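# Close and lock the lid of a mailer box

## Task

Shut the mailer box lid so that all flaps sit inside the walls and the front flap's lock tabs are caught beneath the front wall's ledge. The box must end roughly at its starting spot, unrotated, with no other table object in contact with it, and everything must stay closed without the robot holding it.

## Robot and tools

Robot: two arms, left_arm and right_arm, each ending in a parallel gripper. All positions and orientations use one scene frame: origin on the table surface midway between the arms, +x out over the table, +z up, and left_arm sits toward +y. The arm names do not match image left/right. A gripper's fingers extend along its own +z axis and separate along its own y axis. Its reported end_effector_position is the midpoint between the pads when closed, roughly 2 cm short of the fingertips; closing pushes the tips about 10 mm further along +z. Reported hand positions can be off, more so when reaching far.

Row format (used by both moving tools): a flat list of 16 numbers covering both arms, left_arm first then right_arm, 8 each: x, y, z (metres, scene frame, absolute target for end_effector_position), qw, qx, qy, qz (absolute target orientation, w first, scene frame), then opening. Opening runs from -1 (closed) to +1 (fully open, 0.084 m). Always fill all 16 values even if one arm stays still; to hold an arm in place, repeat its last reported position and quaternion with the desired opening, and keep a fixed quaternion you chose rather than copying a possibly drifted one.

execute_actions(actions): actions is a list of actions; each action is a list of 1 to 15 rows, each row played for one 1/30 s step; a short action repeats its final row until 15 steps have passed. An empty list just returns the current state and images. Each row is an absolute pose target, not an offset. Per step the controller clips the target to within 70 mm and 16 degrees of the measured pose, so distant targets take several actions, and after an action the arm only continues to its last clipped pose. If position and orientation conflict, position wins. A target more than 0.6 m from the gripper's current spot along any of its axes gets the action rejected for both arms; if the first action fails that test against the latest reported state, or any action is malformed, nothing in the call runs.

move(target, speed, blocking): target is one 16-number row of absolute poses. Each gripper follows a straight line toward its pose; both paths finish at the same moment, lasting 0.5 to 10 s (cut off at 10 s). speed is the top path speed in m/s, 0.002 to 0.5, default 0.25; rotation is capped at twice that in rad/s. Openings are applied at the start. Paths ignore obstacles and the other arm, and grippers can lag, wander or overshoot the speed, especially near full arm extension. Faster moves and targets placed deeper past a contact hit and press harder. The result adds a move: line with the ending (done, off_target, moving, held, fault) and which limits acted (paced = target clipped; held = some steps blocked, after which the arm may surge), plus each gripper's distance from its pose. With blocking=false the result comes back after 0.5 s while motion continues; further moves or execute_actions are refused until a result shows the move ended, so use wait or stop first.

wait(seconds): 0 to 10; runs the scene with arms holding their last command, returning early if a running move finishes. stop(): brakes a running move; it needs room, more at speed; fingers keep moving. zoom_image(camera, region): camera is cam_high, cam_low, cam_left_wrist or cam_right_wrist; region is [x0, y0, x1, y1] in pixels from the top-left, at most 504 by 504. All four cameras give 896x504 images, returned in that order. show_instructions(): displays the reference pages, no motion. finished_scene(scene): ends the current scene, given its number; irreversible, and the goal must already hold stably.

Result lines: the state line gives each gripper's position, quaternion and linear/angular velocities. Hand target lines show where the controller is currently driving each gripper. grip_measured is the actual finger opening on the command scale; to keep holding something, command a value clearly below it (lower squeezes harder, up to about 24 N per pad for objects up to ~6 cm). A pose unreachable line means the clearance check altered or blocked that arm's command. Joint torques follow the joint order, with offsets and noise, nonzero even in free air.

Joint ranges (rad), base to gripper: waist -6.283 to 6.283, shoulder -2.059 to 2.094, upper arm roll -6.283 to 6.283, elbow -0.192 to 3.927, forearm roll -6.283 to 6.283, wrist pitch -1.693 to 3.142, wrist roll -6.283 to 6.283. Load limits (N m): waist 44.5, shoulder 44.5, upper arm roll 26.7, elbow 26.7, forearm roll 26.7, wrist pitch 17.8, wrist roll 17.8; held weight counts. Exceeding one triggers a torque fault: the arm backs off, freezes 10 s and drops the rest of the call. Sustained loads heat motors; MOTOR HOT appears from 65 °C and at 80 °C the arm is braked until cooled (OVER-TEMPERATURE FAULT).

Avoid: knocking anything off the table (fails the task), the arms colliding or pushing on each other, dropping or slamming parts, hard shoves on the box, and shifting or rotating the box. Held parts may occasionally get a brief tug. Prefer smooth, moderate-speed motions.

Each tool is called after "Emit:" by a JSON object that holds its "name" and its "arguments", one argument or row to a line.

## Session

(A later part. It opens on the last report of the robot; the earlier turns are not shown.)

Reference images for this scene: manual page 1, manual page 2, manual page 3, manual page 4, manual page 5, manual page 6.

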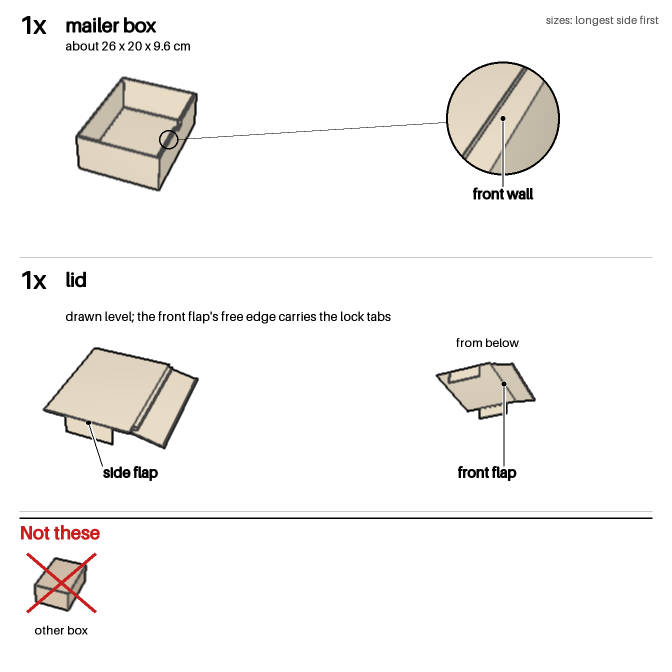

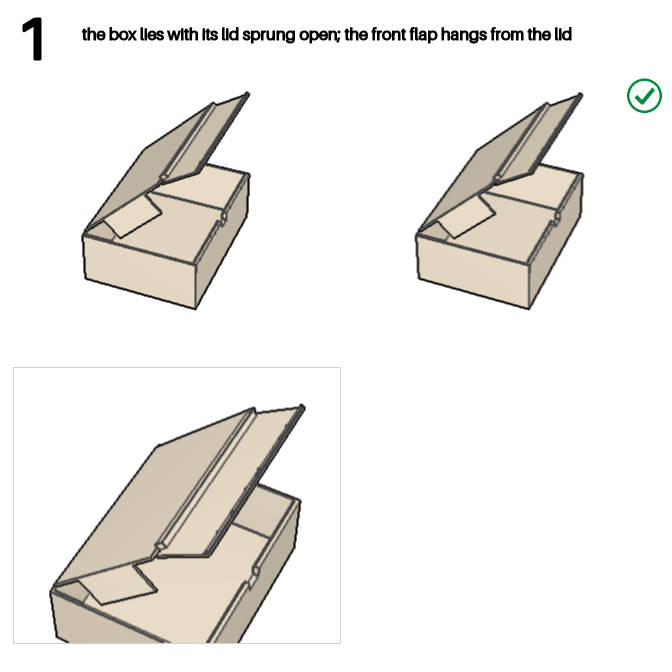

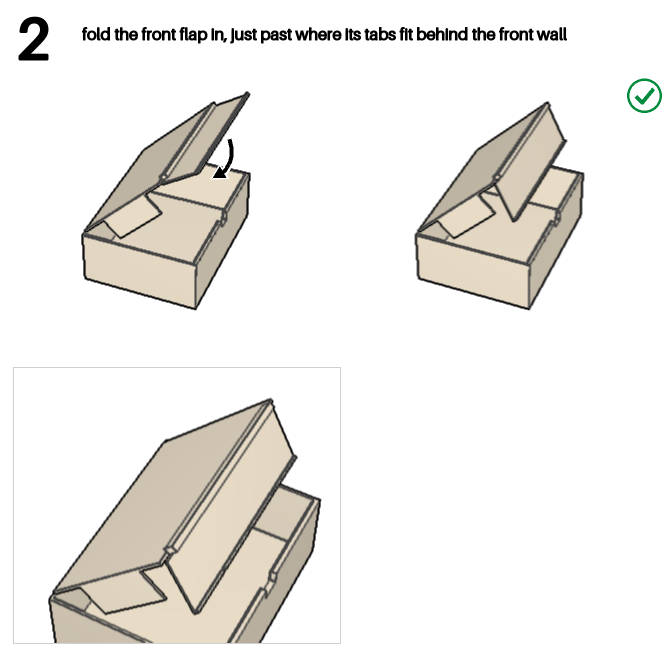

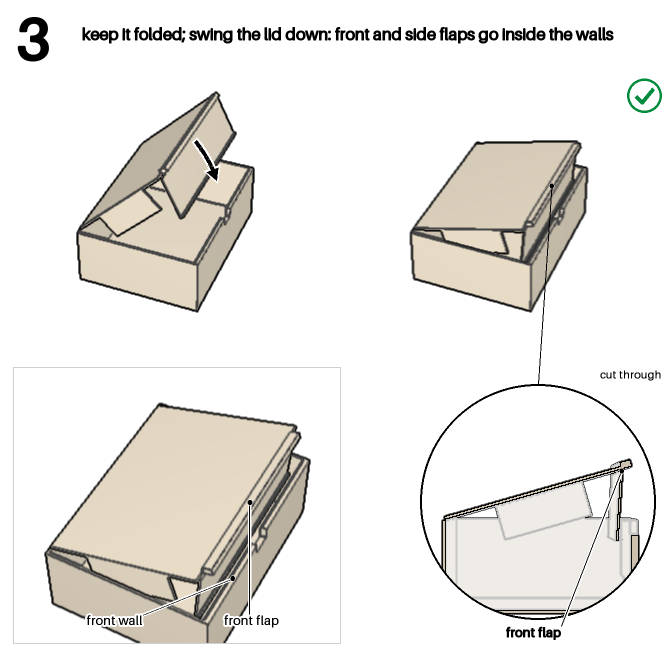

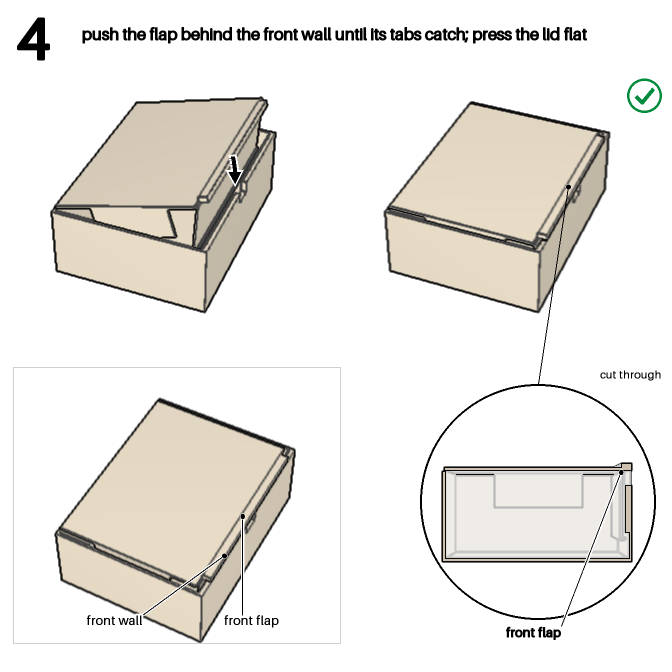

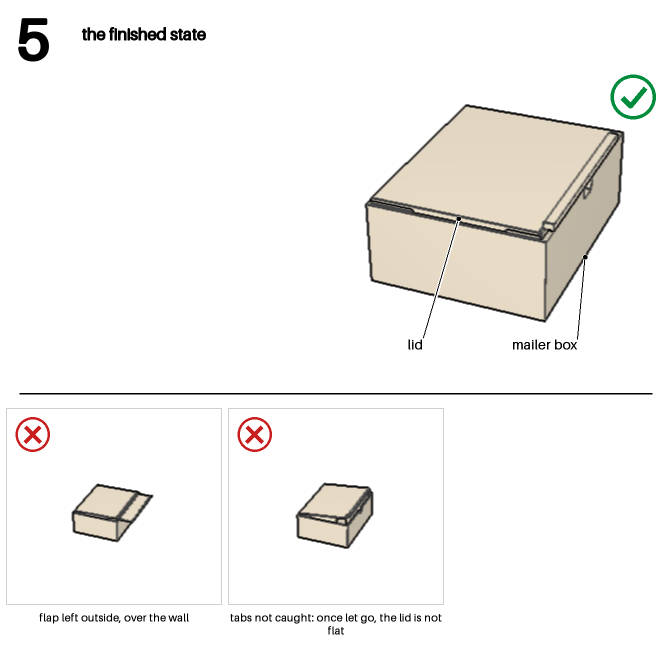

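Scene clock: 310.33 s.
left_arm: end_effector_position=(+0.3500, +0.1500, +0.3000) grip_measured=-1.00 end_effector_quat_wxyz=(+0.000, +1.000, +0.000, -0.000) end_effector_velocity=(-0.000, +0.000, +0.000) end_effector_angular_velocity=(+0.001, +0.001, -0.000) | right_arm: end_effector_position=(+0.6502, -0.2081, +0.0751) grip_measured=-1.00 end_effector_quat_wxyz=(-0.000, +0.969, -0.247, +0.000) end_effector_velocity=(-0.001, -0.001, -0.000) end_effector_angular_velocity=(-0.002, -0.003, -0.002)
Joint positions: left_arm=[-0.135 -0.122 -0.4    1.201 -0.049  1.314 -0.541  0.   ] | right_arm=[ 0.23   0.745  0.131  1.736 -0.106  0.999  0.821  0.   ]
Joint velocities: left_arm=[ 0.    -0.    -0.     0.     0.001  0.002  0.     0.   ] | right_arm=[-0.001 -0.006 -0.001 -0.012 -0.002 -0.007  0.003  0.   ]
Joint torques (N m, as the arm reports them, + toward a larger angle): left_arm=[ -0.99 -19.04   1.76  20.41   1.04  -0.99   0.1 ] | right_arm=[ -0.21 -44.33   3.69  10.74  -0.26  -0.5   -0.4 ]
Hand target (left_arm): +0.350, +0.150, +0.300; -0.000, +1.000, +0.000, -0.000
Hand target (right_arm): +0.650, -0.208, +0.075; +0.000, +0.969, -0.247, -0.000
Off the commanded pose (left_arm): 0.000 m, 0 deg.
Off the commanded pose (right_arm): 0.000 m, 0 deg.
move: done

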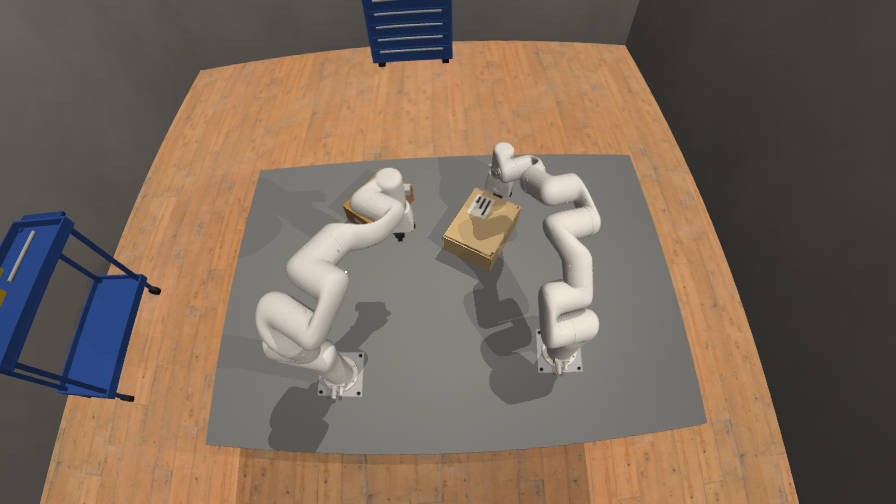

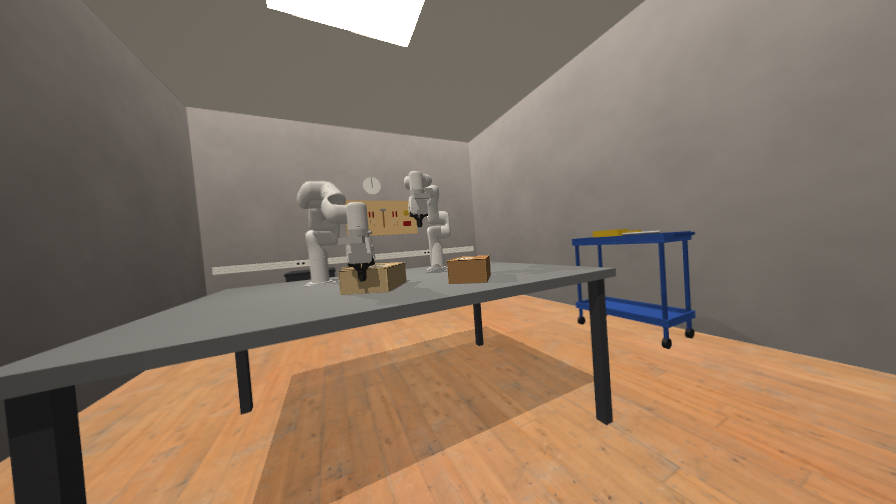

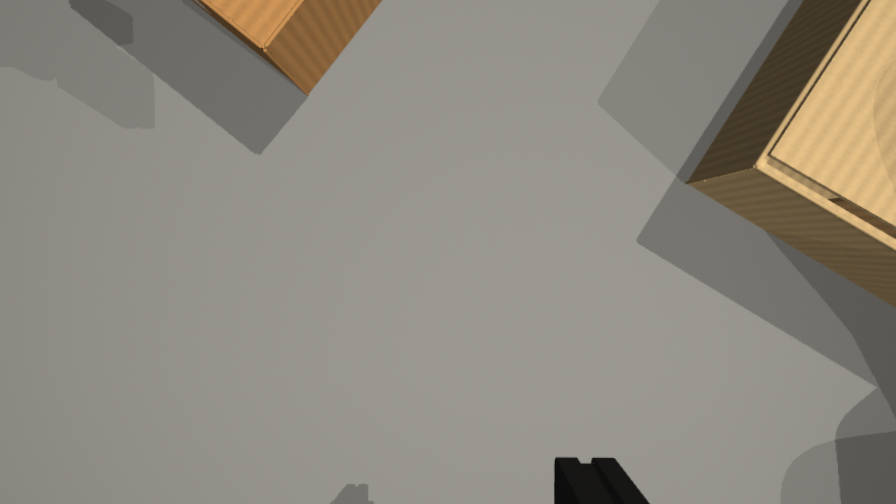

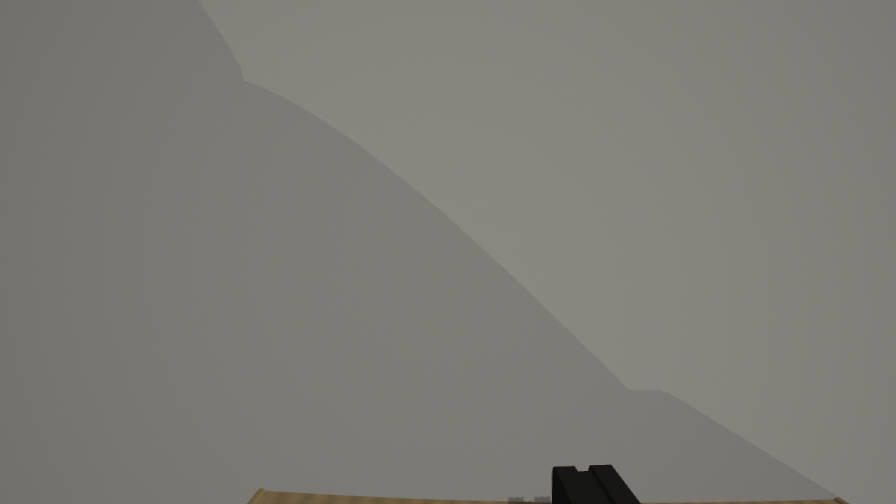

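Emit:
{"name": "move", "arguments": {
  "target": [0.35,0.15,0.3,0,1,0,0,-1,0.672,-0.22,0.08,0,0.969,-0.247,0,-1],
  "speed": 0.08
}}

Emit:
{"name": "move", "arguments": {
  "target": [0.35,0.2,0.3,0,1,0,0,-1,0.62,-0.28,0.25,0,0.969,-0.247,0,-1],
  "speed": 0.2
}}

Emit:
{"name": "zoom_image", "arguments": {
  "camera": "cam_high",
  "region": [400,150,600,300]
}}

Scene clock: 318.50 s.
left_arm: end_effector_position=(+0.3500, +0.1500, +0.3000) grip_measured=-1.00 end_effector_quat_wxyz=(+0.000, +1.000, -0.000, +0.000) end_effector_velocity=(-0.000, -0.001, -0.000) end_effector_angular_velocity=(-0.002, +0.001, -0.001) | right_arm: end_effector_position=(+0.6717, -0.2197, +0.0799) grip_measured=-1.00 end_effector_quat_wxyz=(-0.000, +0.969, -0.247, +0.000) end_effector_velocity=(+0.002, -0.001, +0.001) end_effector_angular_velocity=(-0.001, +0.003, -0.000)
Joint positions: left_arm=[-0.135 -0.122 -0.4    1.201 -0.049  1.314 -0.541  0.   ] | right_arm=[ 0.215  0.808  0.126  1.862 -0.104  1.059  0.79   0.   ]
Joint velocities: left_arm=[-0.     0.001 -0.001  0.    -0.001 -0.001  0.     0.   ] | right_arm=[-0.     0.009 -0.001  0.018  0.     0.013 -0.003  0.   ]
Joint torques (N m, as the arm reports them, + toward a larger angle): left_arm=[ -0.97 -18.61   1.77  20.64   0.89  -0.86   0.14] | right_arm=[ -1.31 -47.85   1.35  11.79  -0.65  -1.1   -0.4 ]
Hand target (left_arm): +0.350, +0.150, +0.300; +0.000, +1.000, -0.000, +0.000
Hand target (right_arm): +0.672, -0.220, +0.080; -0.000, +0.969, -0.247, +0.000
Off the commanded pose (left_arm): 0.000 m, 0 deg.
Off the commanded pose (right_arm): 0.000 m, 0 deg.
move: done

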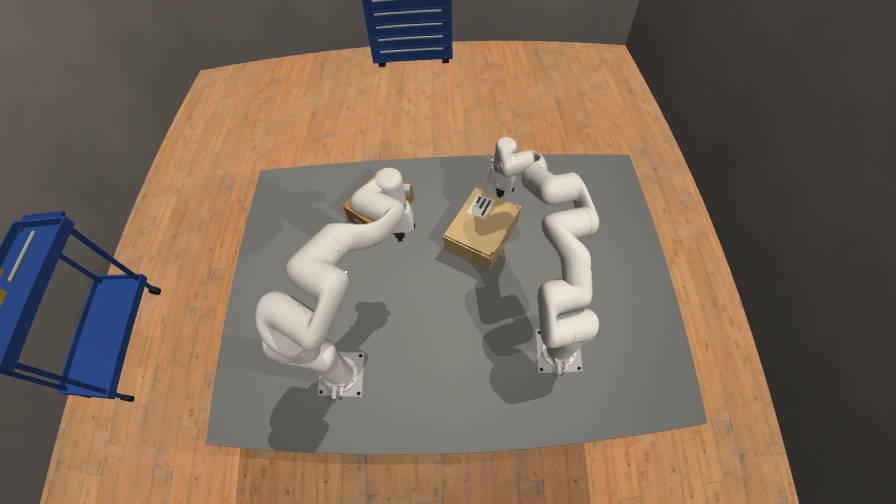

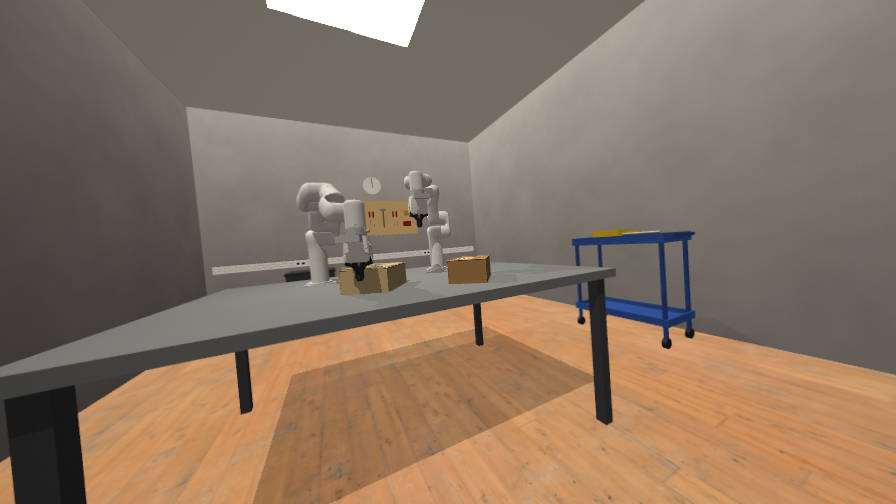

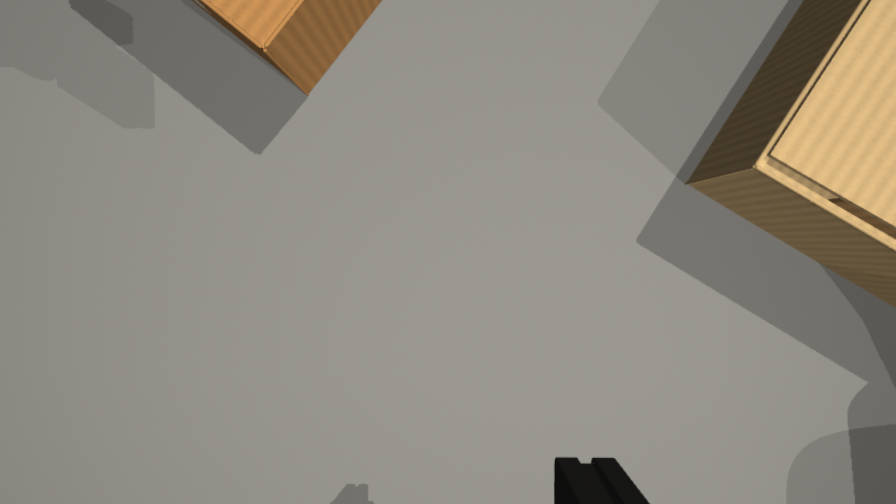

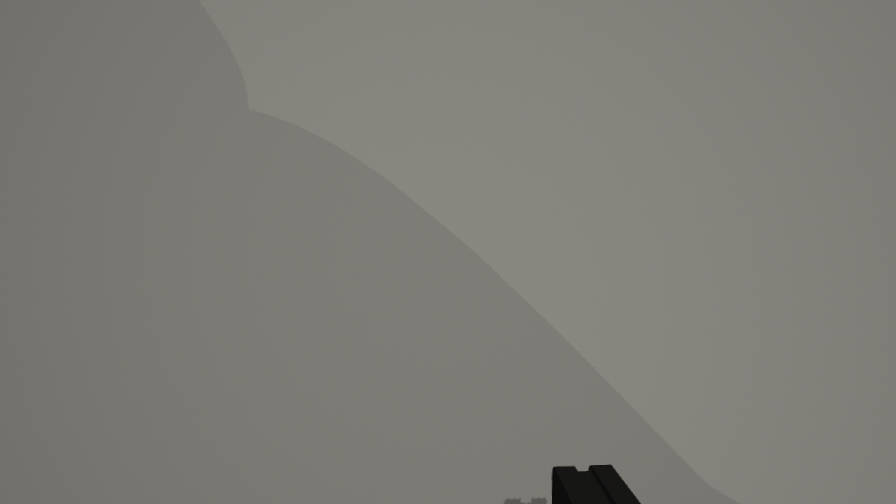

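Scene clock: 320.07 s.
left_arm: end_effector_position=(+0.3502, +0.1999, +0.3000) grip_measured=-1.00 end_effector_quat_wxyz=(+0.000, +1.000, -0.000, +0.000) end_effector_velocity=(-0.000, +0.001, -0.000) end_effector_angular_velocity=(+0.001, +0.002, +0.000) | right_arm: end_effector_position=(+0.6199, -0.2796, +0.2494) grip_measured=-1.00 end_effector_quat_wxyz=(-0.000, +0.969, -0.247, -0.000) end_effector_velocity=(-0.000, +0.001, +0.003) end_effector_angular_velocity=(+0.002, -0.003, +0.001)
Joint positions: left_arm=[-0.096 -0.209 -0.33   1.114 -0.07   1.313 -0.422  0.   ] | right_arm=[ 0.127  0.434  0.125  1.751 -0.054  1.321  0.691  0.   ]
Joint velocities: left_arm=[ 0.001 -0.     0.001 -0.001  0.001  0.002  0.001  0.   ] | right_arm=[ 0.001 -0.004 -0.     0.001  0.002  0.002 -0.001  0.   ]
Joint torques (N m, as the arm reports them, + toward a larger angle): left_arm=[ -1.32 -17.2    2.07  20.44   1.04  -0.99   0.15] | right_arm=[ -1.41 -39.51   0.55  12.1   -0.5   -1.1   -0.45]
Hand target (left_arm): +0.350, +0.200, +0.300; +0.000, +1.000, +0.000, +0.000
Hand target (right_arm): +0.620, -0.280, +0.250; -0.000, +0.969, -0.247, -0.000
Off the commanded pose (left_arm): 0.000 m, 0 deg.
Off the commanded pose (right_arm): 0.001 m, 0 deg.
move: done

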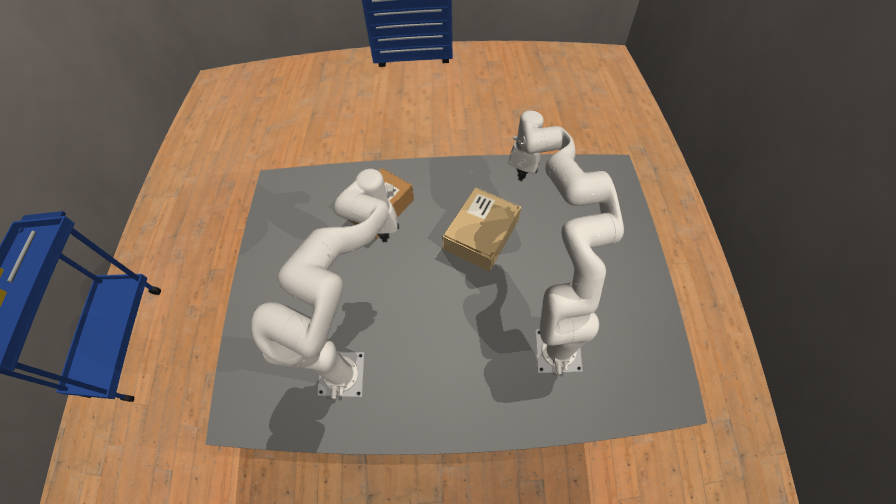

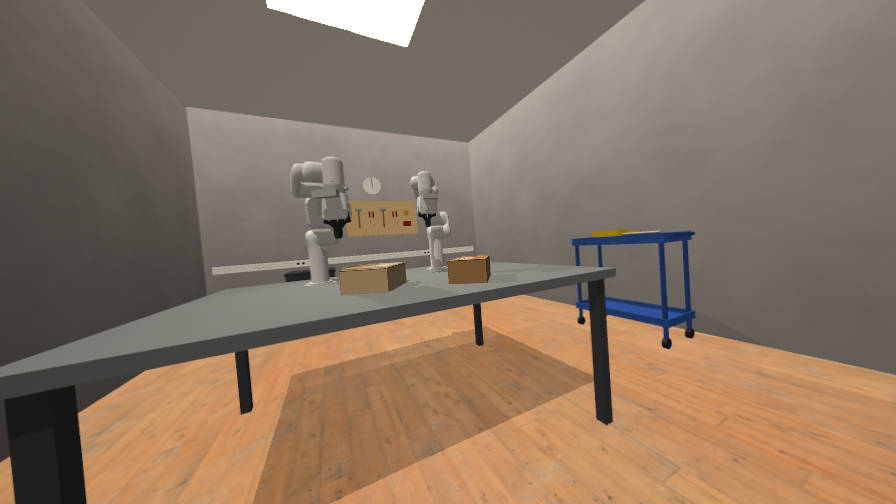

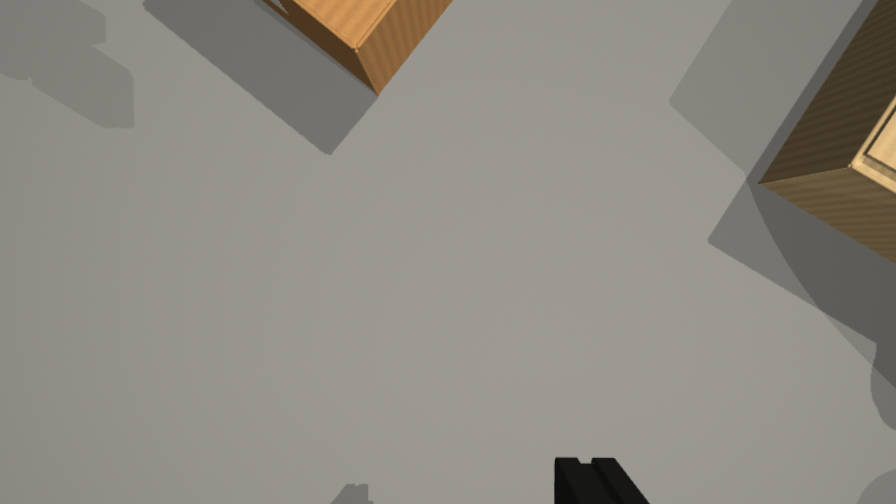

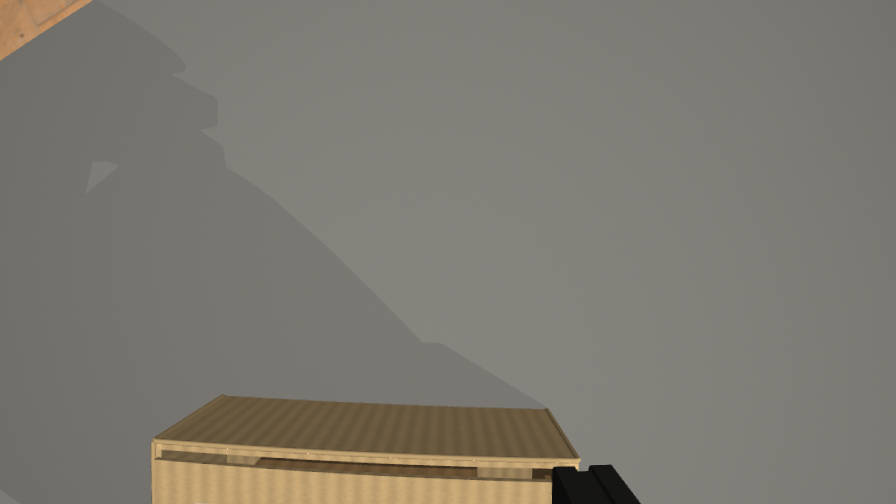

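Region (400, 150, 600, 300) of cam_high's 896x504 image, scaled by 2.520, with more detail than that image has; it fills the top 378 rows of this view, and the rest is white.

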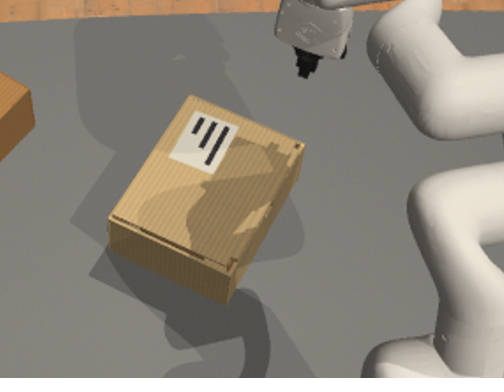

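Emit:
{"name": "finished_scene", "arguments": {
  "scene": 2
}}

The scene is finished: the task was done.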